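# Move glass beaker from door bench rack to window bench

## Task

Lift the beaker off the drying rack on the shelved bench by the door and set it upright, opening facing up, on the worktop of the shelved bench by the window. The task fails if the beaker reaches the floor, if it breaks (glass shatters from a drop of more than a few centimetres or from a hard knock), or if the robot topples or is left leaning. At the end the gripper must have released it and moved away, and the beaker must stay put with nothing from the robot supporting it.

## Robot and tools

ROBOT. The base is omnidirectional and carries a column about 1.75 m tall. A carriage rides it, set by lift_m (0 to 1 m, absolute). The carriage holds two identical six-joint arms, each with a two-finger gripper. The arm bases sit about 0.57 m + lift_m above the floor, 0.27 m ahead of the column and 0.33 m to either side. Carriage parts hang about 0.15 m below the arm bases. A hand reaches up to 0.78 m from its shoulder but only about 0.38 m below its arm base. A hand is about 0.16 m long and 0.1 m wide (0.14 m open). The parked arm pose is joints 1 to 6 = 0, 0.05, 0.05, 1.45, 0, 0. With both arms parked the robot is about 0.95 m wide and 0.7 m long. The wheel motors are weak, so light pushes already cause contact_stop. Loose objects can occasionally be nudged by something outside the robot.

CAMERAS. carriage_camera is fixed on the carriage, aimed forward and about 20 degrees down. left_wrist_camera and right_wrist_camera look out beyond the fingertips. The carriage camera and the parked fingertips reach up to about 0.45 m above the arm bases. Calibration lines give K, distortion D and T_world_to_cam for each camera. Here world means the base frame. These values carry small errors, which grow for wrist cameras at long reach.

FRAMES. Base frame: origin on the floor below the base centre, x forward, y left, z up. left_hand and right_hand are the midpoints between each gripper's pads, given in this frame. quat_wxyz rotates base axes into hand axes. The hand's z runs along the fingers and its y is the direction the fingers open. (1,0,0,0) means the hand points straight up with joints 1, 5 and 6 at 0. base_odometry is measured from the base frame at scene start and counts wheel rotation, so slip shows up as motion. Heading is positive to the left, within -3.142 to 3.142.

execute_actions(actions, cameras). actions is a list with zero or one action. An empty list only reports state and images. An action may contain "base", "joints" or both, and they start together.
- base: exactly one relative move, counted from the base's last reported position. translate_m is metres, forward positive, -2 to 2. strafe_m is metres, left positive, -2 to 2. rotate_rad is radians, counter-clockwise positive, -6.3 to 6.3.
- joints: a single dictionary of absolute targets, keyed by name, covering the lift and both arms. lift_m is 0 to 1 m. For each side, left_ or right_:
  - joint1_rad, -2.617 to 3.054: swings the arm about vertical, 0 forward, positive left.
  - joint2_rad, 0 to 3.141: shoulder. 0 is upper arm back and level, 1.57 upright, 3.14 forward and level.
  - joint3_rad, 0 to 3.141: elbow, 0 folded, 3.14 straight.
  - joint4_rad, -1.57 to 1.57: wrist pitch, positive lifts the fingertips.
  - joint5_rad, -1.57 to 1.57: wrist yaw, positive turns the fingertips right.
  - joint6_rad, -2.094 to 2.094: roll about the finger direction.
  - gripper_m, 0 to 0.093 m: the gap between the pads.
- Tolerances for done are about ±0.004 m for the lift and grippers, and ±0.02 to ±0.055 rad for the arm joints.
- Speed limits: joints 1 to 3 move up to 1.8 rad/s, joints 4 to 6 up to 2.7 rad/s. One action lasts at most 15 s.
- A joint or base you leave out may still be driving toward its earlier target.
- cameras: a list of carriage_camera, left_wrist_camera, right_wrist_camera or all. If omitted or null, every camera is returned; [] returns none.
- An unknown key or out-of-range number rejects the whole call.
- If a result reports a stop, the remaining execute_actions, wait and finished_scene calls in that reply are skipped.

wait(seconds): 0 to 10 s with no new command, then the same report.
zoom_image(camera, region): region is [x0,y0,x1,y1] in pixels of that camera's latest full image, at most 504 by 504.
read_manual(section): licence text only, with no motion.
finished_scene(scene): closes the current scene permanently. Call it only once the beaker is placed and the hand is clear. Replying with no tool call ends everything.

RESULTS. The pictures line gives the image order.
- base_status and joint_status values:
  - done: reached target. For the base this means the wheels turned enough, even if they slipped; a 1 to 2 mm move may stop short yet say done.
  - off_target: stopped away from the target and may still be pushing. This is normal for a gripper holding something.
  - contact_stop or time_out: the old target is dropped and the joint holds where it stopped.
  - joint command not followed, with a cause: a self-collision check held back that arm's targets, and they may be retried on later actions. The gripper still moves. The affected joints show not_followed.
  - limit_stop_at_motor_heat: stopped for heat. Resend the target afterwards.
- on_its_own: what was not commanded. Its held at value is a target, not a position.
- motor_effort: percent of maximum, with the peak in brackets. Readings are noisy and biased. Lift effort rises with load. If lift effort keeps dropping while the carriage descends, the hand or its load is resting on something. drive_wheels staying high at rest means the base is still pressing on something.
- ARM HIT: an arm struck the robot hard.
- MOTOR HOT: warning from 75 °C.
- OVER-TEMPERATURE FAULT: at 90 °C the arm is halted for 10 s; at 100 °C the arm goes limp and drops whatever it holds. Outstretched arms heat quickly even when empty. Holding a load heats them even while you are thinking.

CAUTIONS.
- Contact: base stops come late or not at all, and arms are not watched during turns. After a blocked drive, back off about 0.2 m, or turn back, and repeat once if still pressed; a back-off may itself stop falsely.
- Table edges: the base can slide beneath a tabletop edge until the column hits it. Reversing into such an edge can topple the robot.
- Arms and grippers have no contact stop. A blocked arm keeps pushing and snaps to its target once free.
- Hand readings drift at long reach. A level hand sags 10 to 17 cm per kg.
- Grip force is about 45 to 60 N per pad, so squeeze the glass gently.
- Keep the arms from striking or pressing each other. To separate withheld arms, move only the blocked arm first, then the other in a later action.
- Tipping is most likely with a high carriage, stretched arms, a load, pulling, or a sudden stop. No reading reports tilt; check the images.
- Lower the beaker until it rests on the surface before opening the fingers, never drop it, then withdraw the hand.
- Between replies the robot holds the last command, so never leave an outstretched loaded arm waiting.

Each tool is called after "Call:" as name([rows], argument=value, ...), one row to a line, values as JSON.

## Session

Call:
execute_actions(actions=[])

Scene clock: 0.00 s.
base_odometry: x=+0.000 y=+0.000 heading=+0.000 (m, m, rad; odometry frame)
base_status: not commanded
joint_positions: lift_m=+0.302 left_joint1_rad=-0.014 left_joint2_rad=+0.037 left_joint3_rad=+0.045 left_joint4_rad=+1.434 left_joint5_rad=+0.019 left_joint6_rad=+0.024 left_gripper_m=+0.095 right_joint1_rad=+0.014 right_joint2_rad=+0.016 right_joint3_rad=+0.029 right_joint4_rad=+1.465 right_joint5_rad=+0.025 right_joint6_rad=+0.000 right_gripper_m=+0.095
joint_status: not commanded
motor_effort: lift_m=+22 drive_wheels=+2 (%)
left_hand: x=+0.2993 y=+0.3244 z=+1.2738 quat_wxyz=(+0.998, +0.011, +0.064, +0.004) (m; base frame)
right_hand: x=+0.2900 y=-0.3322 z=+1.2704 quat_wxyz=(+0.999, +0.012, +0.046, +0.006) (m; base frame)
pictures: carriage_camera, left_wrist_camera, right_wrist_camera
Images, in order (width x height): carriage_camera 504x504, left_wrist_camera 504x504, right_wrist_camera 504x504.

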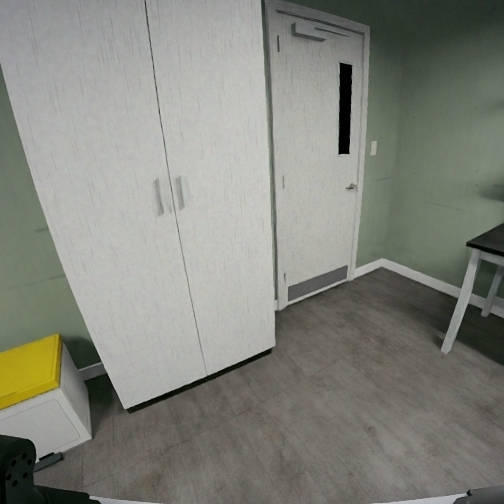

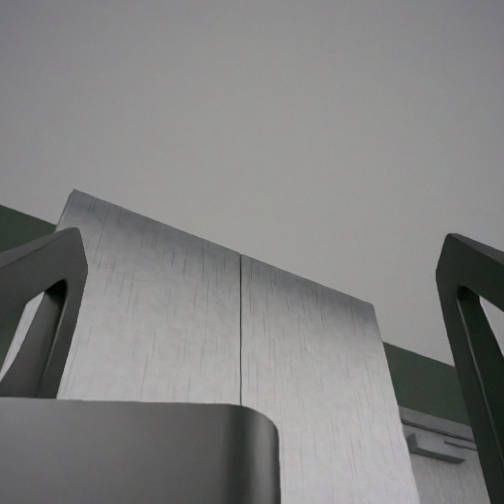

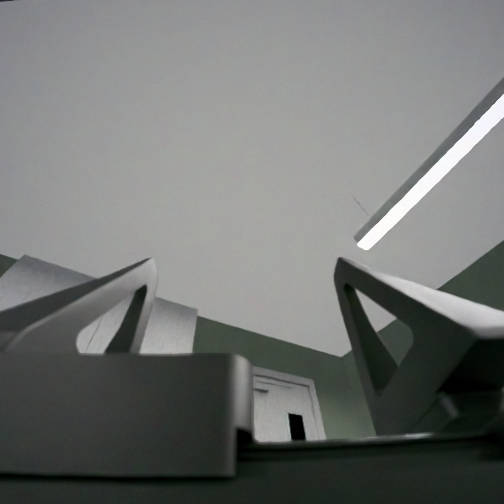

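Call:
execute_actions([
  {"base":{"rotate_rad":-1.1}},
], cameras=["carriage_camera"])

Scene clock: 4.37 s.
base_odometry: x=+0.000 y=+0.000 heading=-1.098 (m, m, rad; odometry frame)
base_status: done
joint_positions: lift_m=+0.302 left_joint1_rad=-0.014 left_joint2_rad=+0.037 left_joint3_rad=+0.045 left_joint4_rad=+1.434 left_joint5_rad=+0.019 left_joint6_rad=+0.024 left_gripper_m=+0.095 right_joint1_rad=+0.014 right_joint2_rad=+0.016 right_joint3_rad=+0.029 right_joint4_rad=+1.465 right_joint5_rad=+0.025 right_joint6_rad=+0.000 right_gripper_m=+0.095
joint_status: not commanded
motor_effort: lift_m=+22(23) drive_wheels=+19(42) (%)
left_hand: x=+0.2993 y=+0.3244 z=+1.2738 quat_wxyz=(+0.998, +0.011, +0.064, +0.004) (m; base frame)
right_hand: x=+0.2900 y=-0.3322 z=+1.2704 quat_wxyz=(+0.999, +0.012, +0.046, +0.006) (m; base frame)
pictures: carriage_camera
Images, in order (width x height): carriage_camera 504x504.

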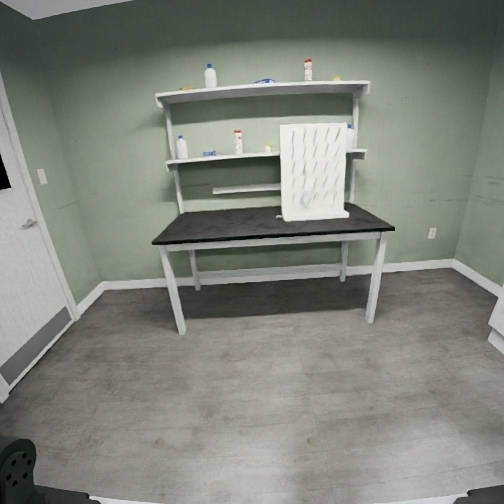

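Call:
execute_actions([
  {"base":{"translate_m":0.95}},
], cameras=["carriage_camera"])

Call:
zoom_image(camera="carriage_camera", region=[250,50,450,250])

Scene clock: 11.00 s.
base_odometry: x=+0.431 y=-0.847 heading=-1.099 (m, m, rad; odometry frame)
base_status: done
joint_positions: lift_m=+0.302 left_joint1_rad=-0.014 left_joint2_rad=+0.037 left_joint3_rad=+0.045 left_joint4_rad=+1.435 left_joint5_rad=+0.019 left_joint6_rad=+0.024 left_gripper_m=+0.095 right_joint1_rad=+0.014 right_joint2_rad=+0.016 right_joint3_rad=+0.029 right_joint4_rad=+1.465 right_joint5_rad=+0.025 right_joint6_rad=+0.000 right_gripper_m=+0.095
joint_status: not commanded
motor_effort: lift_m=+23(22) drive_wheels=-12(48) (%)
left_hand: x=+0.2990 y=+0.3244 z=+1.2738 quat_wxyz=(+0.998, +0.011, +0.064, +0.004) (m; base frame)
right_hand: x=+0.2900 y=-0.3322 z=+1.2704 quat_wxyz=(+0.999, +0.012, +0.046, +0.006) (m; base frame)
pictures: carriage_camera
Images, in order (width x height): carriage_camera 504x504.

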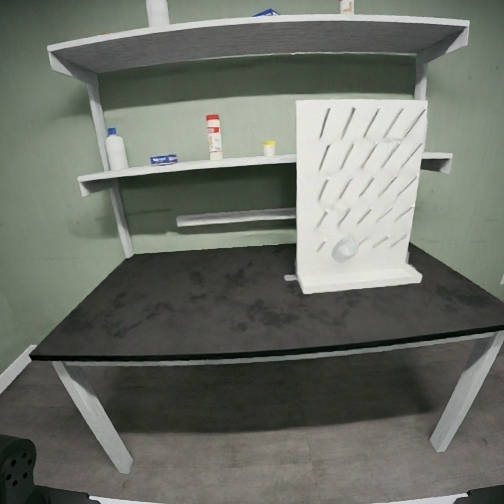

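Region (250, 50, 450, 250) of carriage_camera's 504x504 image, scaled by 2.520, with more detail than that image has.

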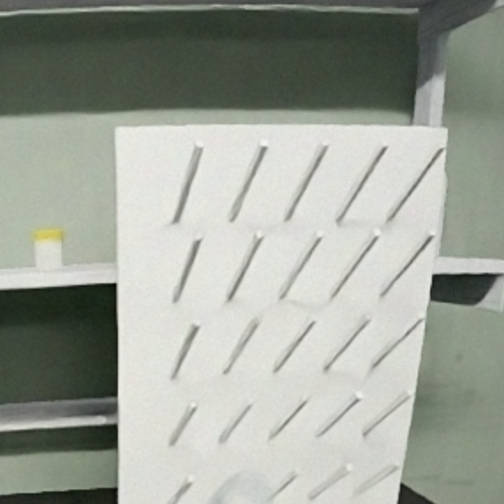

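Call:
zoom_image(camera="carriage_camera", region=[280,190,420,310])

Region (280, 190, 420, 310) of carriage_camera's 504x504 image, scaled by 3.600, with more detail than that image has; it fills the top 432 rows of this view, and the rest is white.

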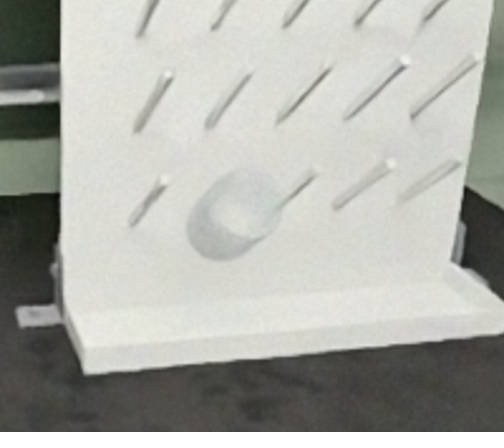

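Call:
execute_actions([
  {"joints":{"lift_m":0.2,"right_joint2_rad":1.3,"right_joint3_rad":1.0,"right_joint4_rad":0.1}},
], cameras=["carriage_camera","right_wrist_camera"])

Scene clock: 29.37 s.
base_odometry: x=+0.431 y=-0.847 heading=-1.099 (m, m, rad; odometry frame)
base_status: not commanded
joint_positions: lift_m=+0.200 left_joint1_rad=-0.014 left_joint2_rad=+0.037 left_joint3_rad=+0.045 left_joint4_rad=+1.434 left_joint5_rad=+0.019 left_joint6_rad=+0.024 left_gripper_m=+0.095 right_joint1_rad=+0.014 right_joint2_rad=+1.300 right_joint3_rad=+0.972 right_joint4_rad=+0.091 right_joint5_rad=+0.025 right_joint6_rad=+0.000 right_gripper_m=+0.095
joint_status: all done
motor_effort: lift_m=+21(22) drive_wheels=-9(12) (%)
left_hand: x=+0.2991 y=+0.3244 z=+1.1720 quat_wxyz=(+0.998, +0.011, +0.064, +0.004) (m; base frame)
right_hand: x=+0.7066 y=-0.3263 z=+1.0312 quat_wxyz=(+0.619, +0.002, +0.786, -0.006) (m; base frame)
pictures: carriage_camera, right_wrist_camera
camera_calibration (this result's frames):
carriage_camera: T_world_to_cam=[[0.0275995, -0.997061, -0.0714668, 0.0695129], [-0.399013, 0.0545628, -0.91532, 1.13373], [0.91653, 0.0537785, -0.396335, 0.304098], [0, 0, 0, 1]] pos_world=[0.171739, -0.00890465, 1.16322]
right_wrist_camera: T_world_to_cam=[[-0.0325322, -0.998602, 0.0416536, -0.354292], [-0.7145, -0.00590528, -0.69961, 1.2384], [0.698878, -0.0525214, -0.71331, 0.347934], [0, 0, 0, 1]] pos_world=[0.630146, -0.32821, 1.12934]
Images, in order (width x height): carriage_camera 504x504, right_wrist_camera 504x504.

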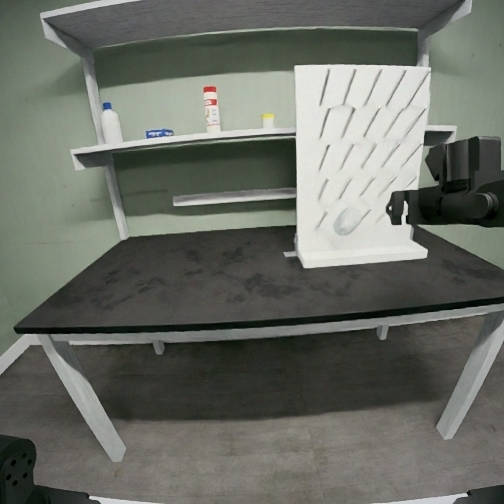

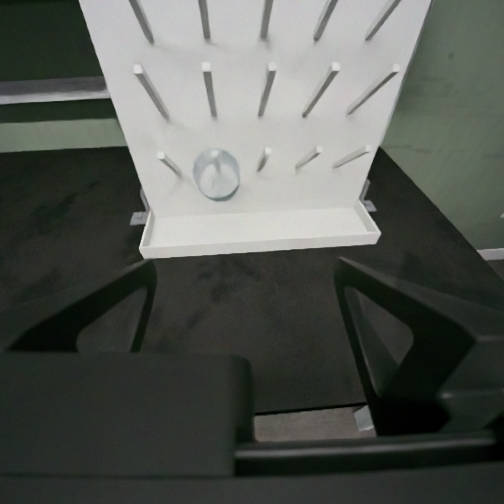

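Call:
execute_actions([
  {"joints":{"lift_m":0.2,"right_joint1_rad":0.07,"right_joint2_rad":1.7,"right_joint3_rad":1.5,"right_joint4_rad":-0.3}},
], cameras=["right_wrist_camera"])

Scene clock: 44.90 s.
base_odometry: x=+0.431 y=-0.847 heading=-1.099 (m, m, rad; odometry frame)
base_status: not commanded
joint_positions: lift_m=+0.200 left_joint1_rad=-0.014 left_joint2_rad=+0.037 left_joint3_rad=+0.045 left_joint4_rad=+1.434 left_joint5_rad=+0.019 left_joint6_rad=+0.024 left_gripper_m=+0.095 right_joint1_rad=+0.068 right_joint2_rad=+1.702 right_joint3_rad=+1.482 right_joint4_rad=-0.297 right_joint5_rad=+0.025 right_joint6_rad=+0.000 right_gripper_m=+0.095
joint_status: all done
motor_effort: lift_m=+21(22) drive_wheels=-8(9) (%)
left_hand: x=+0.2991 y=+0.3244 z=+1.1720 quat_wxyz=(+0.998, +0.011, +0.064, +0.004) (m; base frame)
right_hand: x=+0.7865 y=-0.2970 z=+1.0020 quat_wxyz=(+0.503, -0.023, +0.864, +0.006) (m; base frame)
pictures: right_wrist_camera
camera_calibration (this result's frames):
right_wrist_camera: T_world_to_cam=[[0.0348843, -0.997987, 0.0529557, -0.385358], [-0.878261, -0.0558988, -0.474902, 1.16395], [0.476907, -0.0299423, -0.878444, 0.619575], [0, 0, 0, 1]] pos_world=[0.740218, -0.300967, 1.11743]
Images, in order (width x height): right_wrist_camera 504x504.

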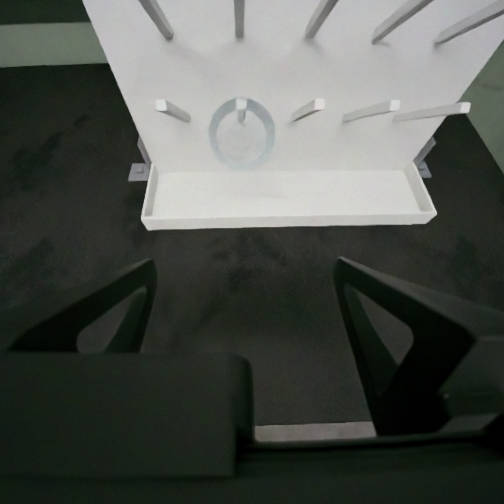

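Call:
execute_actions([
  {"base":{"translate_m":0.12}},
], cameras=["right_wrist_camera","carriage_camera"])

Scene clock: 49.37 s.
base_odometry: x=+0.485 y=-0.954 heading=-1.101 (m, m, rad; odometry frame)
base_status: done
joint_positions: lift_m=+0.200 left_joint1_rad=-0.014 left_joint2_rad=+0.037 left_joint3_rad=+0.045 left_joint4_rad=+1.434 left_joint5_rad=+0.019 left_joint6_rad=+0.024 left_gripper_m=+0.095 right_joint1_rad=+0.068 right_joint2_rad=+1.702 right_joint3_rad=+1.482 right_joint4_rad=-0.298 right_joint5_rad=+0.025 right_joint6_rad=+0.000 right_gripper_m=+0.095
joint_status: not commanded
motor_effort: lift_m=+21(21) drive_wheels=-11(44) (%)
left_hand: x=+0.2992 y=+0.3244 z=+1.1720 quat_wxyz=(+0.998, +0.011, +0.064, +0.004) (m; base frame)
right_hand: x=+0.7863 y=-0.2970 z=+1.0016 quat_wxyz=(+0.502, -0.023, +0.864, +0.006) (m; base frame)
pictures: carriage_camera, right_wrist_camera
camera_calibration (this result's frames):
carriage_camera: T_world_to_cam=[[0.0275995, -0.997061, -0.0714668, 0.0695129], [-0.399013, 0.0545628, -0.91532, 1.13373], [0.91653, 0.0537785, -0.396335, 0.304098], [0, 0, 0, 1]] pos_world=[0.171739, -0.00890465, 1.16322]
right_wrist_camera: T_world_to_cam=[[0.034965, -0.997982, 0.0530066, -0.38546], [-0.878983, -0.0559483, -0.473559, 1.16284], [0.475569, -0.030034, -0.879166, 0.621124], [0, 0, 0, 1]] pos_world=[0.740209, -0.300968, 1.11718]
Images, in order (width x height): carriage_camera 504x504, right_wrist_camera 504x504.

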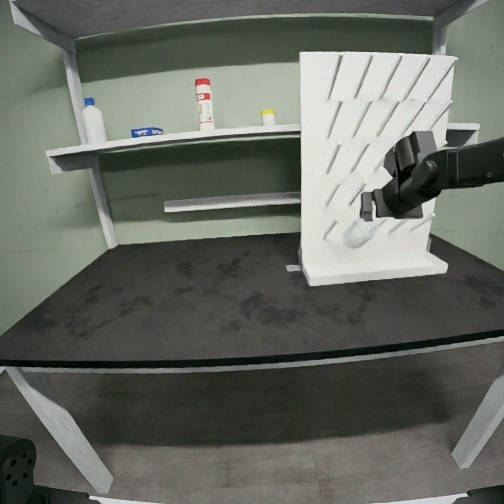

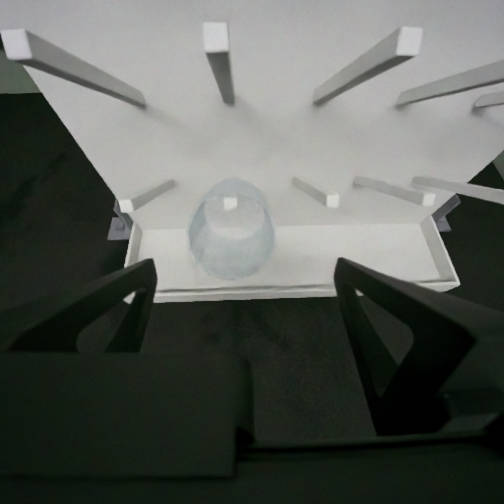

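Call:
execute_actions([
  {"joints":{"lift_m":0.13,"right_joint1_rad":0.1}},
], cameras=["right_wrist_camera","carriage_camera"])

Scene clock: 52.30 s.
base_odometry: x=+0.485 y=-0.954 heading=-1.101 (m, m, rad; odometry frame)
base_status: not commanded
joint_positions: lift_m=+0.130 left_joint1_rad=-0.014 left_joint2_rad=+0.037 left_joint3_rad=+0.045 left_joint4_rad=+1.433 left_joint5_rad=+0.019 left_joint6_rad=+0.024 left_gripper_m=+0.095 right_joint1_rad=+0.097 right_joint2_rad=+1.703 right_joint3_rad=+1.482 right_joint4_rad=-0.307 right_joint5_rad=+0.026 right_joint6_rad=+0.000 right_gripper_m=+0.095
joint_status: all done
motor_effort: lift_m=+22(21) drive_wheels=-9(11) (%)
left_hand: x=+0.2994 y=+0.3244 z=+1.1019 quat_wxyz=(+0.998, +0.011, +0.065, +0.004) (m; base frame)
right_hand: x=+0.7843 y=-0.2825 z=+0.9289 quat_wxyz=(+0.498, -0.036, +0.866, +0.013) (m; base frame)
pictures: carriage_camera, right_wrist_camera
camera_calibration (this result's frames):
carriage_camera: T_world_to_cam=[[0.0275995, -0.997061, -0.0714668, 0.0645053], [-0.399013, 0.0545628, -0.91532, 1.06959], [0.91653, 0.0537785, -0.396335, 0.276327], [0, 0, 0, 1]] pos_world=[0.171739, -0.00890465, 1.09315]
right_wrist_camera: T_world_to_cam=[[0.0633354, -0.996555, 0.0535392, -0.389415], [-0.88188, -0.0810003, -0.464463, 1.11427], [0.4672, -0.0177983, -0.883973, 0.573052], [0, 0, 0, 1]] pos_world=[0.739585, -0.287618, 1.04495]
Images, in order (width x height): carriage_camera 504x504, right_wrist_camera 504x504.

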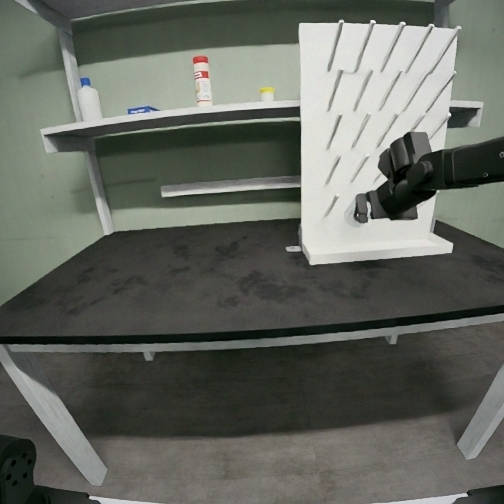

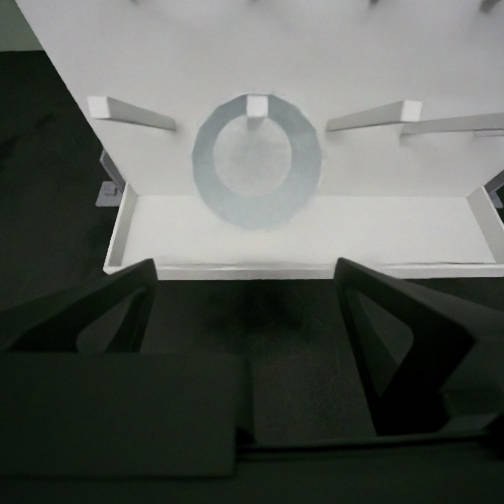

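Call:
execute_actions([
  {"base":{"translate_m":0.1},"joints":{"lift_m":0.145}},
], cameras=["right_wrist_camera","carriage_camera"])

Scene clock: 56.60 s.
base_odometry: x=+0.530 y=-1.043 heading=-1.102 (m, m, rad; odometry frame)
base_status: done
joint_positions: lift_m=+0.145 left_joint1_rad=-0.014 left_joint2_rad=+0.037 left_joint3_rad=+0.045 left_joint4_rad=+1.433 left_joint5_rad=+0.019 left_joint6_rad=+0.024 left_gripper_m=+0.095 right_joint1_rad=+0.098 right_joint2_rad=+1.680 right_joint3_rad=+1.482 right_joint4_rad=-0.363 right_joint5_rad=+0.023 right_joint6_rad=-0.004 right_gripper_m=+0.095
joint_status: all done
motor_effort: lift_m=+23(28) drive_wheels=+18(41) (%)
left_hand: x=+0.2996 y=+0.3244 z=+1.1167 quat_wxyz=(+0.998, +0.011, +0.065, +0.004) (m; base frame)
right_hand: x=+0.7740 y=-0.2822 z=+0.9435 quat_wxyz=(+0.484, -0.039, +0.874, +0.013) (m; base frame)
pictures: carriage_camera, right_wrist_camera
camera_calibration (this result's frames):
carriage_camera: T_world_to_cam=[[0.0275995, -0.997061, -0.0714668, 0.0655701], [-0.399013, 0.0545628, -0.91532, 1.08323], [0.91653, 0.0537785, -0.396335, 0.282232], [0, 0, 0, 1]] pos_world=[0.171739, -0.00890465, 1.10805]
right_wrist_camera: T_world_to_cam=[[0.0706679, -0.995923, 0.0560715, -0.397189], [-0.895899, -0.0880861, -0.435437, 1.09338], [0.438601, -0.019463, -0.898471, 0.626125], [0, 0, 0, 1]] pos_world=[0.733012, -0.287072, 1.06093]
Images, in order (width x height): carriage_camera 504x504, right_wrist_camera 504x504.

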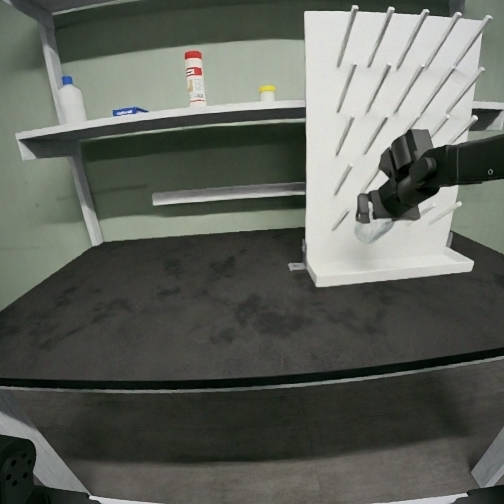

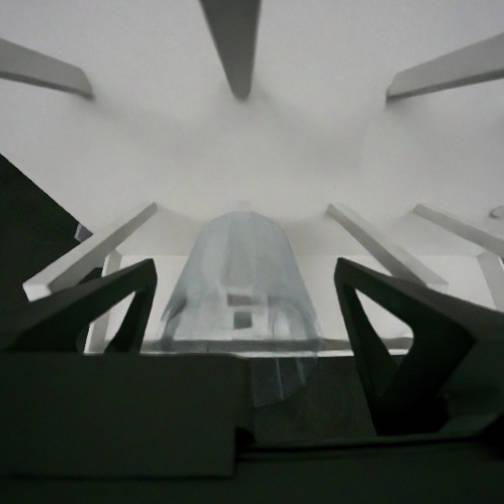

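Call:
execute_actions([
  {"base":{"translate_m":-0.02},"joints":{"lift_m":0.12}},
], cameras=[])

Call:
execute_actions([
  {"joints":{"right_gripper_m":0.03}},
], cameras=["right_wrist_camera","carriage_camera"])

Scene clock: 60.40 s.
base_odometry: x=+0.521 y=-1.025 heading=-1.103 (m, m, rad; odometry frame)
base_status: done
joint_positions: lift_m=+0.120 left_joint1_rad=-0.014 left_joint2_rad=+0.037 left_joint3_rad=+0.045 left_joint4_rad=+1.431 left_joint5_rad=+0.019 left_joint6_rad=+0.024 left_gripper_m=+0.095 right_joint1_rad=+0.098 right_joint2_rad=+1.699 right_joint3_rad=+1.482 right_joint4_rad=-0.317 right_joint5_rad=+0.023 right_joint6_rad=-0.004 right_gripper_m=+0.095
joint_status: all done
motor_effort: lift_m=+21(22) drive_wheels=+8(42) (%)
left_hand: x=+0.3000 y=+0.3244 z=+1.0918 quat_wxyz=(+0.998, +0.011, +0.066, +0.004) (m; base frame)
right_hand: x=+0.7824 y=-0.2815 z=+0.9191 quat_wxyz=(+0.496, -0.039, +0.868, +0.013) (m; base frame)
pictures: none
No camera images: the call's "cameras" was empty. Leave "cameras" out to get every camera's image.

Scene clock: 61.03 s.
base_odometry: x=+0.521 y=-1.025 heading=-1.103 (m, m, rad; odometry frame)
base_status: not commanded
joint_positions: lift_m=+0.120 left_joint1_rad=-0.014 left_joint2_rad=+0.037 left_joint3_rad=+0.045 left_joint4_rad=+1.431 left_joint5_rad=+0.019 left_joint6_rad=+0.024 left_gripper_m=+0.095 right_joint1_rad=+0.098 right_joint2_rad=+1.699 right_joint3_rad=+1.482 right_joint4_rad=-0.317 right_joint5_rad=+0.023 right_joint6_rad=-0.003 right_gripper_m=+0.070
joint_status: right_gripper_m off_target (ended at +0.070, target +0.030)
motor_effort: lift_m=+22(21) drive_wheels=+8(8) (%)
left_hand: x=+0.3000 y=+0.3244 z=+1.0918 quat_wxyz=(+0.998, +0.011, +0.066, +0.004) (m; base frame)
right_hand: x=+0.7824 y=-0.2814 z=+0.9192 quat_wxyz=(+0.496, -0.038, +0.868, +0.014) (m; base frame)
pictures: carriage_camera, right_wrist_camera
camera_calibration (this result's frames):
carriage_camera: T_world_to_cam=[[0.0275995, -0.997061, -0.0714668, 0.0637929], [-0.399013, 0.0545628, -0.91532, 1.06047], [0.91653, 0.0537785, -0.396335, 0.272376], [0, 0, 0, 1]] pos_world=[0.171739, -0.00890465, 1.08318]
right_wrist_camera: T_world_to_cam=[[0.0689539, -0.996104, 0.0549726, -0.393296], [-0.883688, -0.0865586, -0.460003, 1.10388], [0.462969, -0.0168597, -0.886214, 0.571023], [0, 0, 0, 1]] pos_world=[0.738243, -0.286586, 1.03546]
Images, in order (width x height): carriage_camera 504x504, right_wrist_camera 504x504.

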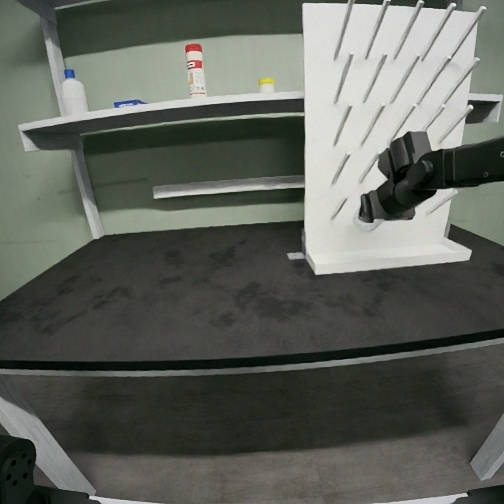

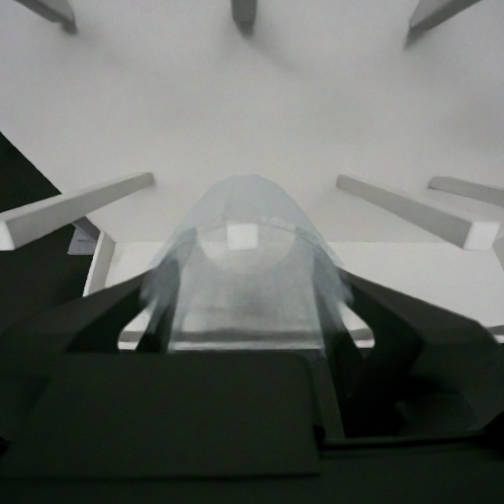

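Pull back along the axis in steps.

Call:
execute_actions([
  {"base":{"translate_m":-0.06},"joints":{"lift_m":0.15}},
], cameras=[])

Call:
execute_actions([
  {"base":{"translate_m":-0.06},"joints":{"lift_m":0.185}},
], cameras=[])

Call:
execute_actions([
  {"base":{"translate_m":-0.4},"joints":{"lift_m":0.22}},
], cameras=["right_wrist_camera","carriage_camera"])

Scene clock: 67.07 s.
base_odometry: x=+0.494 y=-0.972 heading=-1.102 (m, m, rad; odometry frame)
base_status: done
joint_positions: lift_m=+0.150 left_joint1_rad=-0.014 left_joint2_rad=+0.037 left_joint3_rad=+0.045 left_joint4_rad=+1.431 left_joint5_rad=+0.019 left_joint6_rad=+0.024 left_gripper_m=+0.095 right_joint1_rad=+0.098 right_joint2_rad=+1.706 right_joint3_rad=+1.482 right_joint4_rad=-0.255 right_joint5_rad=+0.036 right_joint6_rad=-0.003 right_gripper_m=+0.070
joint_status: all done
motor_effort: lift_m=+23(28) drive_wheels=-10(40) (%)
left_hand: x=+0.3001 y=+0.3244 z=+1.1217 quat_wxyz=(+0.998, +0.011, +0.066, +0.004) (m; base frame)
right_hand: x=+0.7910 y=-0.2827 z=+0.9588 quat_wxyz=(+0.520, -0.034, +0.854, +0.009) (m; base frame)
pictures: none
No camera images: the call's "cameras" was empty. Leave "cameras" out to get every camera's image.

Scene clock: 68.33 s.
base_odometry: x=+0.467 y=-0.918 heading=-1.102 (m, m, rad; odometry frame)
base_status: done
joint_positions: lift_m=+0.185 left_joint1_rad=-0.014 left_joint2_rad=+0.037 left_joint3_rad=+0.045 left_joint4_rad=+1.431 left_joint5_rad=+0.019 left_joint6_rad=+0.024 left_gripper_m=+0.095 right_joint1_rad=+0.098 right_joint2_rad=+1.707 right_joint3_rad=+1.482 right_joint4_rad=-0.319 right_joint5_rad=+0.031 right_joint6_rad=-0.003 right_gripper_m=+0.070
joint_status: all done
motor_effort: lift_m=+23(28) drive_wheels=+11(38) (%)
left_hand: x=+0.3001 y=+0.3244 z=+1.1566 quat_wxyz=(+0.998, +0.011, +0.066, +0.004) (m; base frame)
right_hand: x=+0.7834 y=-0.2828 z=+0.9797 quat_wxyz=(+0.492, -0.037, +0.870, +0.010) (m; base frame)
pictures: none
No camera images: the call's "cameras" was empty. Leave "cameras" out to get every camera's image.

Scene clock: 71.23 s.
base_odometry: x=+0.287 y=-0.561 heading=-1.103 (m, m, rad; odometry frame)
base_status: done
joint_positions: lift_m=+0.220 left_joint1_rad=-0.014 left_joint2_rad=+0.037 left_joint3_rad=+0.045 left_joint4_rad=+1.430 left_joint5_rad=+0.019 left_joint6_rad=+0.024 left_gripper_m=+0.095 right_joint1_rad=+0.098 right_joint2_rad=+1.708 right_joint3_rad=+1.482 right_joint4_rad=-0.321 right_joint5_rad=+0.030 right_joint6_rad=-0.003 right_gripper_m=+0.070
joint_status: all done
motor_effort: lift_m=+23(28) drive_wheels=-11(45) (%)
left_hand: x=+0.3002 y=+0.3244 z=+1.1916 quat_wxyz=(+0.998, +0.011, +0.066, +0.004) (m; base frame)
right_hand: x=+0.7833 y=-0.2826 z=+1.0135 quat_wxyz=(+0.490, -0.037, +0.871, +0.010) (m; base frame)
pictures: carriage_camera, right_wrist_camera
camera_calibration (this result's frames):
carriage_camera: T_world_to_cam=[[0.0275995, -0.997061, -0.0714668, 0.0709277], [-0.399013, 0.0545628, -0.91532, 1.15185], [0.91653, 0.0537785, -0.396335, 0.311944], [0, 0, 0, 1]] pos_world=[0.171739, -0.00890465, 1.18301]
right_wrist_camera: T_world_to_cam=[[0.0634977, -0.99623, 0.0591145, -0.399658], [-0.890084, -0.0833226, -0.448116, 1.14187], [0.451352, -0.0241625, -0.892019, 0.667054], [0, 0, 0, 1]] pos_world=[0.740663, -0.28689, 1.13034]
Images, in order (width x height): carriage_camera 504x504, right_wrist_camera 504x504.

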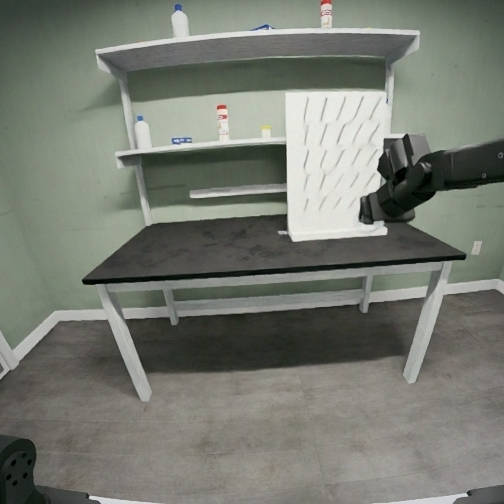

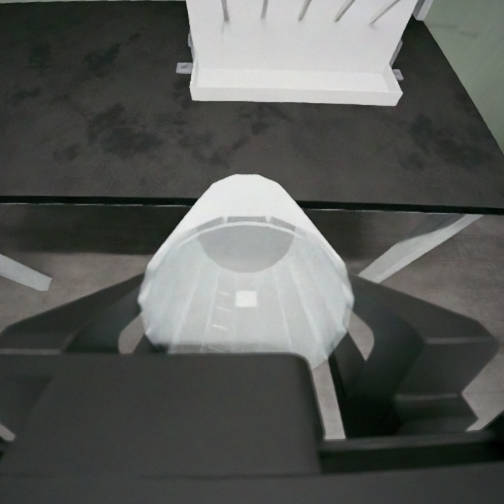

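Call:
execute_actions([
  {"base":{"rotate_rad":-1.8},"joints":{"right_joint1_rad":0.6,"right_joint2_rad":1.2,"right_joint3_rad":1.3,"right_joint4_rad":1.47}},
], cameras=["carriage_camera"])

Scene clock: 77.77 s.
base_odometry: x=+0.287 y=-0.561 heading=-2.901 (m, m, rad; odometry frame)
base_status: done
joint_positions: lift_m=+0.220 left_joint1_rad=-0.014 left_joint2_rad=+0.037 left_joint3_rad=+0.045 left_joint4_rad=+1.431 left_joint5_rad=+0.019 left_joint6_rad=+0.024 left_gripper_m=+0.095 right_joint1_rad=+0.594 right_joint2_rad=+1.203 right_joint3_rad=+1.295 right_joint4_rad=+1.462 right_joint5_rad=+0.023 right_joint6_rad=-0.003 right_gripper_m=+0.070
joint_status: all done
motor_effort: lift_m=+23(23) drive_wheels=+19(45) (%)
left_hand: x=+0.2999 y=+0.3244 z=+1.1917 quat_wxyz=(+0.998, +0.011, +0.066, +0.004) (m; base frame)
right_hand: x=+0.4084 y=-0.2374 z=+1.4505 quat_wxyz=(+0.957, +0.008, +0.012, +0.291) (m; base frame)
pictures: carriage_camera
camera_calibration (this result's frames):
carriage_camera: T_world_to_cam=[[0.0275995, -0.997061, -0.0714668, 0.0709276], [-0.399013, 0.0545628, -0.91532, 1.15185], [0.91653, 0.0537785, -0.396335, 0.311944], [0, 0, 0, 1]] pos_world=[0.171739, -0.00890465, 1.18301]
Images, in order (width x height): carriage_camera 504x504.

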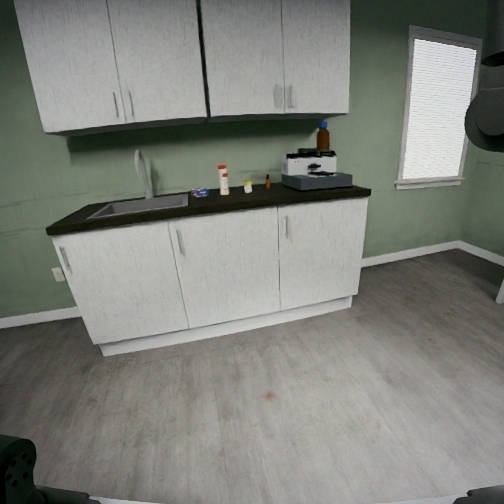

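Call:
execute_actions([
  {"base":{"rotate_rad":-1.34}},
], cameras=["carriage_camera"])

Scene clock: 82.37 s.
base_odometry: x=+0.287 y=-0.561 heading=+2.044 (m, m, rad; odometry frame)
base_status: done
joint_positions: lift_m=+0.220 left_joint1_rad=-0.014 left_joint2_rad=+0.037 left_joint3_rad=+0.045 left_joint4_rad=+1.431 left_joint5_rad=+0.019 left_joint6_rad=+0.024 left_gripper_m=+0.095 right_joint1_rad=+0.594 right_joint2_rad=+1.203 right_joint3_rad=+1.295 right_joint4_rad=+1.463 right_joint5_rad=+0.023 right_joint6_rad=-0.003 right_gripper_m=+0.070
joint_status: not commanded
motor_effort: lift_m=+23(23) drive_wheels=+19(46) (%)
left_hand: x=+0.2999 y=+0.3244 z=+1.1917 quat_wxyz=(+0.998, +0.011, +0.066, +0.004) (m; base frame)
right_hand: x=+0.4081 y=-0.2376 z=+1.4505 quat_wxyz=(+0.957, +0.008, +0.011, +0.291) (m; base frame)
pictures: carriage_camera
camera_calibration (this result's frames):
carriage_camera: T_world_to_cam=[[0.0275995, -0.997061, -0.0714668, 0.0709276], [-0.399013, 0.0545628, -0.91532, 1.15185], [0.91653, 0.0537785, -0.396335, 0.311944], [0, 0, 0, 1]] pos_world=[0.171739, -0.00890465, 1.18301]
Images, in order (width x height): carriage_camera 504x504.

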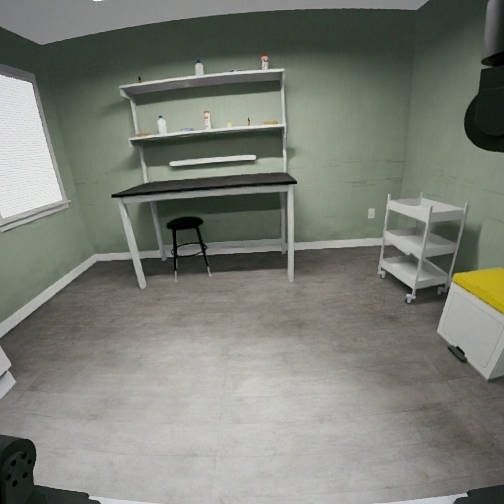

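Call:
execute_actions([
  {"base":{"strafe_m":0.3},"joints":{"lift_m":0.3}},
], cameras=[])

Call:
execute_actions([
  {"base":{"translate_m":1.55}},
], cameras=["carriage_camera"])

Scene clock: 88.30 s.
base_odometry: x=+0.019 y=-0.698 heading=+2.042 (m, m, rad; odometry frame)
base_status: done
joint_positions: lift_m=+0.300 left_joint1_rad=-0.014 left_joint2_rad=+0.037 left_joint3_rad=+0.045 left_joint4_rad=+1.432 left_joint5_rad=+0.019 left_joint6_rad=+0.024 left_gripper_m=+0.095 right_joint1_rad=+0.594 right_joint2_rad=+1.203 right_joint3_rad=+1.295 right_joint4_rad=+1.468 right_joint5_rad=+0.025 right_joint6_rad=-0.003 right_gripper_m=+0.070
joint_status: all done
motor_effort: lift_m=+23(27) drive_wheels=-11(42) (%)
left_hand: x=+0.2998 y=+0.3244 z=+1.2717 quat_wxyz=(+0.998, +0.011, +0.065, +0.004) (m; base frame)
right_hand: x=+0.4073 y=-0.2386 z=+1.5305 quat_wxyz=(+0.957, +0.010, +0.009, +0.291) (m; base frame)
pictures: none
No camera images: the call's "cameras" was empty. Leave "cameras" out to get every camera's image.

Scene clock: 93.70 s.
base_odometry: x=-0.687 y=+0.682 heading=+2.043 (m, m, rad; odometry frame)
base_status: done
joint_positions: lift_m=+0.300 left_joint1_rad=-0.014 left_joint2_rad=+0.037 left_joint3_rad=+0.045 left_joint4_rad=+1.433 left_joint5_rad=+0.019 left_joint6_rad=+0.024 left_gripper_m=+0.095 right_joint1_rad=+0.594 right_joint2_rad=+1.203 right_joint3_rad=+1.295 right_joint4_rad=+1.472 right_joint5_rad=+0.025 right_joint6_rad=-0.003 right_gripper_m=+0.070
joint_status: not commanded
motor_effort: lift_m=+23(23) drive_wheels=-9(40) (%)
left_hand: x=+0.2996 y=+0.3244 z=+1.2717 quat_wxyz=(+0.998, +0.011, +0.065, +0.004) (m; base frame)
right_hand: x=+0.4066 y=-0.2391 z=+1.5305 quat_wxyz=(+0.957, +0.011, +0.007, +0.291) (m; base frame)
pictures: carriage_camera
camera_calibration (this result's frames):
carriage_camera: T_world_to_cam=[[0.0275995, -0.997061, -0.0714668, 0.0766458], [-0.399013, 0.0545628, -0.91532, 1.22508], [0.91653, 0.0537785, -0.396335, 0.343655], [0, 0, 0, 1]] pos_world=[0.171739, -0.00890465, 1.26302]
Images, in order (width x height): carriage_camera 504x504.

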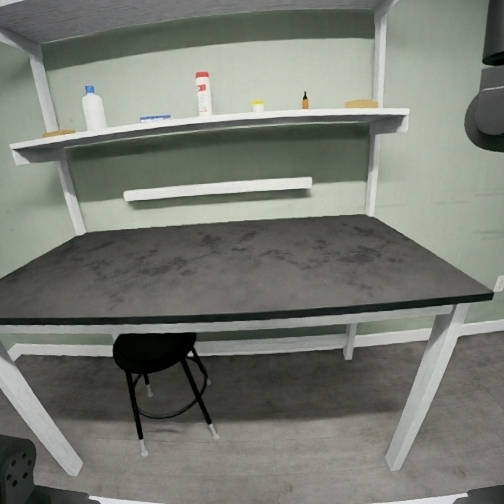

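Call:
execute_actions([
  {"joints":{"lift_m":0.15,"right_joint1_rad":0.9,"right_joint2_rad":1.3,"right_joint3_rad":1.3,"right_joint4_rad":0,"left_joint1_rad":-0.63,"left_joint2_rad":0.9,"left_joint3_rad":0.9,"left_joint4_rad":0,"left_joint6_rad":1.57}},
])

Scene clock: 101.07 s.
base_odometry: x=-0.687 y=+0.682 heading=+2.043 (m, m, rad; odometry frame)
base_status: not commanded
joint_positions: lift_m=+0.150 left_joint1_rad=-0.621 left_joint2_rad=+0.892 left_joint3_rad=+0.868 left_joint4_rad=-0.003 left_joint5_rad=+0.019 left_joint6_rad=+1.563 left_gripper_m=+0.095 right_joint1_rad=+0.897 right_joint2_rad=+1.304 right_joint3_rad=+1.295 right_joint4_rad=-0.028 right_joint5_rad=+0.026 right_joint6_rad=-0.003 right_gripper_m=+0.070
joint_status: all done
motor_effort: lift_m=+21(21) drive_wheels=-5(9) (%)
left_hand: x=+0.5467 y=+0.1238 z=+1.0595 quat_wxyz=(+0.625, +0.639, +0.324, +0.310) (m; base frame)
right_hand: x=+0.5460 y=+0.0142 z=+1.1096 quat_wxyz=(+0.630, -0.305, +0.652, +0.291) (m; base frame)
pictures: carriage_camera, left_wrist_camera, right_wrist_camera
camera_calibration (this result's frames):
carriage_camera: T_world_to_cam=[[0.0275995, -0.997061, -0.0714668, 0.0659382], [-0.399013, 0.0545628, -0.91532, 1.08794], [0.91653, 0.0537785, -0.396335, 0.284274], [0, 0, 0, 1]] pos_world=[0.171739, -0.00890465, 1.1132]
left_wrist_camera: T_world_to_cam=[[-0.0229124, -0.0098528, -0.999689, 1.07383], [0.00277905, 0.999947, -0.00991904, -0.111601], [0.999734, -0.00300545, -0.0228838, -0.398818], [0, 0, 0, 1]] pos_world=[0.423626, 0.120976, 1.06327]
right_wrist_camera: T_world_to_cam=[[0.745919, -0.665135, 0.0346403, -0.444795], [-0.352189, -0.43804, -0.827094, 1.13023], [0.565303, 0.604745, -0.560996, 0.428628], [0, 0, 0, 1]] pos_world=[0.48753, -0.0599754, 1.19067]
Images, in order (width x height): carriage_camera 504x504, left_wrist_camera 504x504, right_wrist_camera 504x504.

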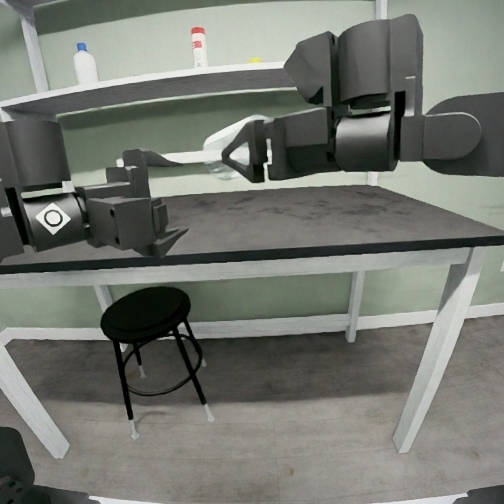

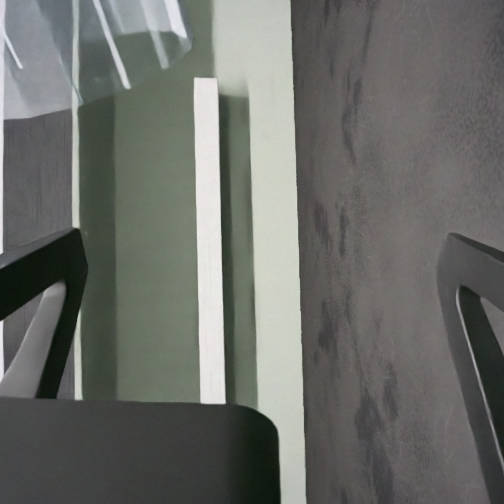

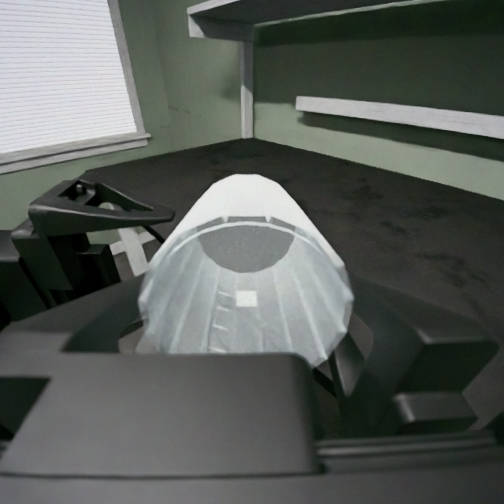

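Call:
execute_actions([
  {"joints":{"left_joint1_rad":-0.75,"left_joint2_rad":0.8,"left_joint3_rad":0.87,"left_joint4_rad":-0.07,"left_joint6_rad":-1.57}},
], cameras=[])

Call:
execute_actions([
  {"joints":{"left_joint2_rad":1.1,"left_joint3_rad":1.12,"left_joint4_rad":0}},
])

Scene clock: 110.10 s.
base_odometry: x=-0.687 y=+0.682 heading=+2.043 (m, m, rad; odometry frame)
base_status: not commanded
joint_positions: lift_m=+0.150 left_joint1_rad=-0.743 left_joint2_rad=+0.809 left_joint3_rad=+0.868 left_joint4_rad=-0.075 left_joint5_rad=+0.019 left_joint6_rad=-1.563 left_gripper_m=+0.095 right_joint1_rad=+0.897 right_joint2_rad=+1.304 right_joint3_rad=+1.295 right_joint4_rad=-0.028 right_joint5_rad=+0.026 right_joint6_rad=-0.003 right_gripper_m=+0.070
joint_status: all done
motor_effort: lift_m=+22(22) drive_wheels=-5(6) (%)
left_hand: x=+0.5037 y=+0.1062 z=+1.0680 quat_wxyz=(+0.278, -0.278, +0.656, -0.644) (m; base frame)
right_hand: x=+0.5460 y=+0.0142 z=+1.1096 quat_wxyz=(+0.630, -0.305, +0.652, +0.291) (m; base frame)
pictures: none
No camera images: the call's "cameras" was empty. Leave "cameras" out to get every camera's image.

Scene clock: 111.00 s.
base_odometry: x=-0.687 y=+0.682 heading=+2.043 (m, m, rad; odometry frame)
base_status: not commanded
joint_positions: lift_m=+0.150 left_joint1_rad=-0.743 left_joint2_rad=+1.090 left_joint3_rad=+1.092 left_joint4_rad=-0.007 left_joint5_rad=+0.019 left_joint6_rad=-1.564 left_gripper_m=+0.095 right_joint1_rad=+0.896 right_joint2_rad=+1.304 right_joint3_rad=+1.295 right_joint4_rad=-0.037 right_joint5_rad=+0.032 right_joint6_rad=-0.003 right_gripper_m=+0.070
joint_status: all done
motor_effort: lift_m=+21(21) drive_wheels=-5(5) (%)
left_hand: x=+0.5509 y=+0.0628 z=+1.0999 quat_wxyz=(+0.280, -0.277, +0.653, -0.648) (m; base frame)
right_hand: x=+0.5471 y=+0.0131 z=+1.1074 quat_wxyz=(+0.628, -0.304, +0.656, +0.288) (m; base frame)
pictures: carriage_camera, left_wrist_camera, right_wrist_camera
camera_calibration (this result's frames):
carriage_camera: T_world_to_cam=[[0.0275995, -0.997061, -0.0714668, 0.0659382], [-0.399013, 0.0545628, -0.91532, 1.08794], [0.91653, 0.0537785, -0.396335, 0.284274], [0, 0, 0, 1]] pos_world=[0.171739, -0.00890465, 1.1132]
left_wrist_camera: T_world_to_cam=[[0.0181225, -0.00827184, 0.999802, -1.10816], [-0.985272, -0.170198, 0.016451, 0.538661], [0.170029, -0.985375, -0.0112344, 0.103691], [0, 0, 0, 1]] pos_world=[0.53318, 0.184687, 1.10025]
right_wrist_camera: T_world_to_cam=[[0.741012, -0.670557, 0.0354315, -0.444361], [-0.359873, -0.441125, -0.822132, 1.12713], [0.566915, 0.596458, -0.568194, 0.434627], [0, 0, 0, 1]] pos_world=[0.488502, -0.0600028, 1.18934]
Images, in order (width x height): carriage_camera 504x504, left_wrist_camera 504x504, right_wrist_camera 504x504.

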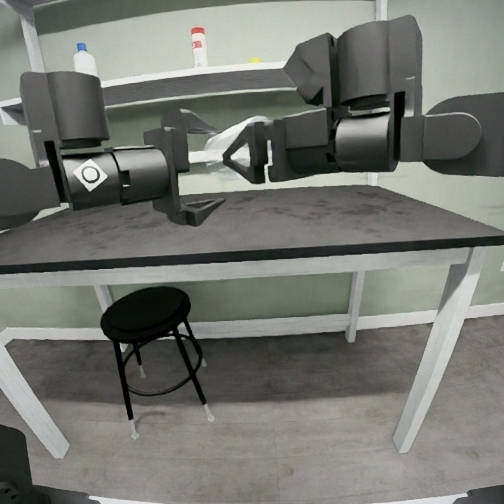

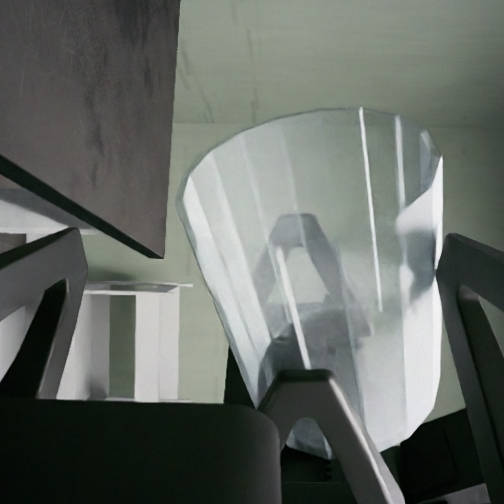

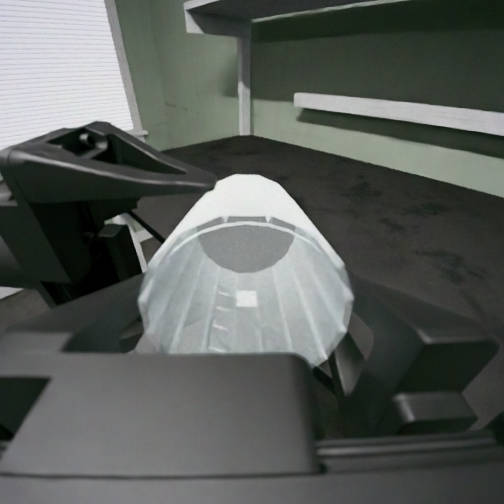

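Call:
execute_actions([
  {"joints":{"left_joint1_rad":-0.7,"left_joint2_rad":1.22,"left_joint3_rad":1.3,"left_joint4_rad":-0.07}},
], cameras=["carriage_camera","left_wrist_camera"])

Scene clock: 114.40 s.
base_odometry: x=-0.687 y=+0.682 heading=+2.043 (m, m, rad; odometry frame)
base_status: not commanded
joint_positions: lift_m=+0.150 left_joint1_rad=-0.707 left_joint2_rad=+1.218 left_joint3_rad=+1.272 left_joint4_rad=-0.070 left_joint5_rad=+0.019 left_joint6_rad=-1.564 left_gripper_m=+0.095 right_joint1_rad=+0.896 right_joint2_rad=+1.304 right_joint3_rad=+1.295 right_joint4_rad=-0.034 right_joint5_rad=+0.032 right_joint6_rad=-0.003 right_gripper_m=+0.070
joint_status: all done
motor_effort: lift_m=+21(22) drive_wheels=-4(5) (%)
left_hand: x=+0.5811 y=+0.0554 z=+1.1233 quat_wxyz=(+0.290, -0.290, +0.651, -0.639) (m; base frame)
right_hand: x=+0.5471 y=+0.0132 z=+1.1081 quat_wxyz=(+0.629, -0.304, +0.655, +0.288) (m; base frame)
pictures: carriage_camera, left_wrist_camera
camera_calibration (this result's frames):
carriage_camera: T_world_to_cam=[[0.0275995, -0.997061, -0.0714668, 0.0659382], [-0.399013, 0.0545628, -0.91532, 1.08794], [0.91653, 0.0537785, -0.396335, 0.284274], [0, 0, 0, 1]] pos_world=[0.171739, -0.00890465, 1.1132]
left_wrist_camera: T_world_to_cam=[[0.0271036, -0.0150507, 0.999519, -1.13669], [-0.978364, -0.20556, 0.0234346, 0.556853], [0.205109, -0.978529, -0.0202964, 0.0808549], [0, 0, 0, 1]] pos_world=[0.559029, 0.176478, 1.12474]
Images, in order (width x height): carriage_camera 504x504, left_wrist_camera 504x504.

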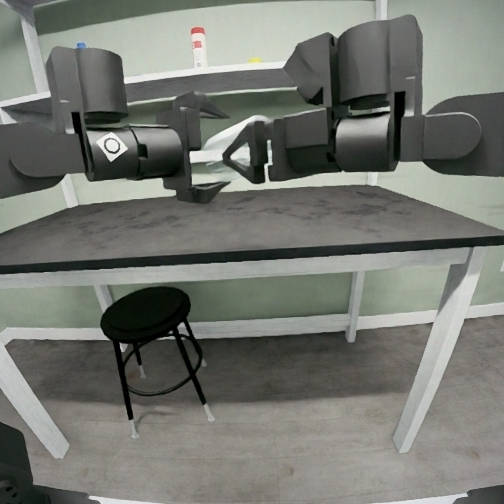

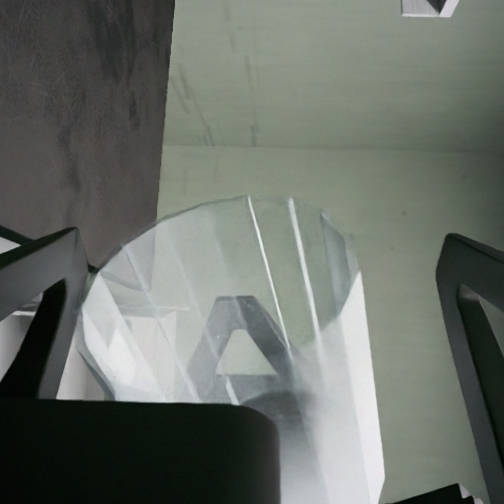

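Close left.

Call:
execute_actions([
  {"joints":{"left_gripper_m":0.03}},
], cameras=["carriage_camera","left_wrist_camera"])

Scene clock: 116.87 s.
base_odometry: x=-0.687 y=+0.682 heading=+2.043 (m, m, rad; odometry frame)
base_status: not commanded
joint_positions: lift_m=+0.150 left_joint1_rad=-0.707 left_joint2_rad=+1.218 left_joint3_rad=+1.272 left_joint4_rad=-0.089 left_joint5_rad=+0.014 left_joint6_rad=-1.565 left_gripper_m=+0.071 right_joint1_rad=+0.896 right_joint2_rad=+1.304 right_joint3_rad=+1.295 right_joint4_rad=-0.018 right_joint5_rad=+0.030 right_joint6_rad=-0.003 right_gripper_m=+0.070
joint_status: left_gripper_m off_target (ended at +0.071, target +0.030)
motor_effort: lift_m=+21(22) drive_wheels=-4(4) (%)
left_hand: x=+0.5816 y=+0.0560 z=+1.1185 quat_wxyz=(+0.288, -0.295, +0.656, -0.632) (m; base frame)
right_hand: x=+0.5469 y=+0.0135 z=+1.1121 quat_wxyz=(+0.634, -0.302, +0.650, +0.291) (m; base frame)
pictures: carriage_camera, left_wrist_camera
camera_calibration (this result's frames):
carriage_camera: T_world_to_cam=[[0.0275995, -0.997061, -0.0714668, 0.0659382], [-0.399013, 0.0545628, -0.91532, 1.08794], [0.91653, 0.0537785, -0.396335, 0.284274], [0, 0, 0, 1]] pos_world=[0.171739, -0.00890465, 1.1132]
left_wrist_camera: T_world_to_cam=[[0.0426564, -0.0267543, 0.998732, -1.13942], [-0.976945, -0.210417, 0.0360892, 0.542814], [0.209184, -0.977246, -0.0351131, 0.0954554], [0, 0, 0, 1]] pos_world=[0.558936, 0.177016, 1.12174]
Images, in order (width x height): carriage_camera 504x504, left_wrist_camera 504x504.

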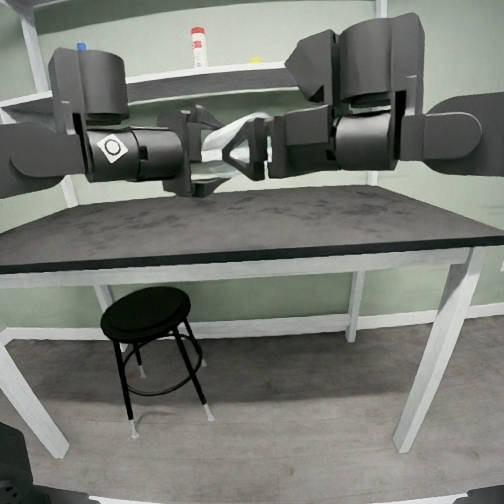

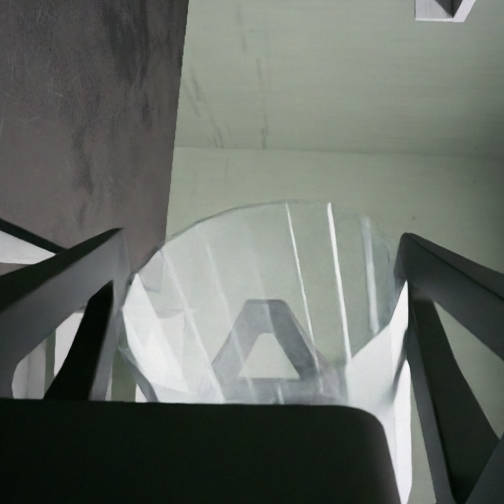

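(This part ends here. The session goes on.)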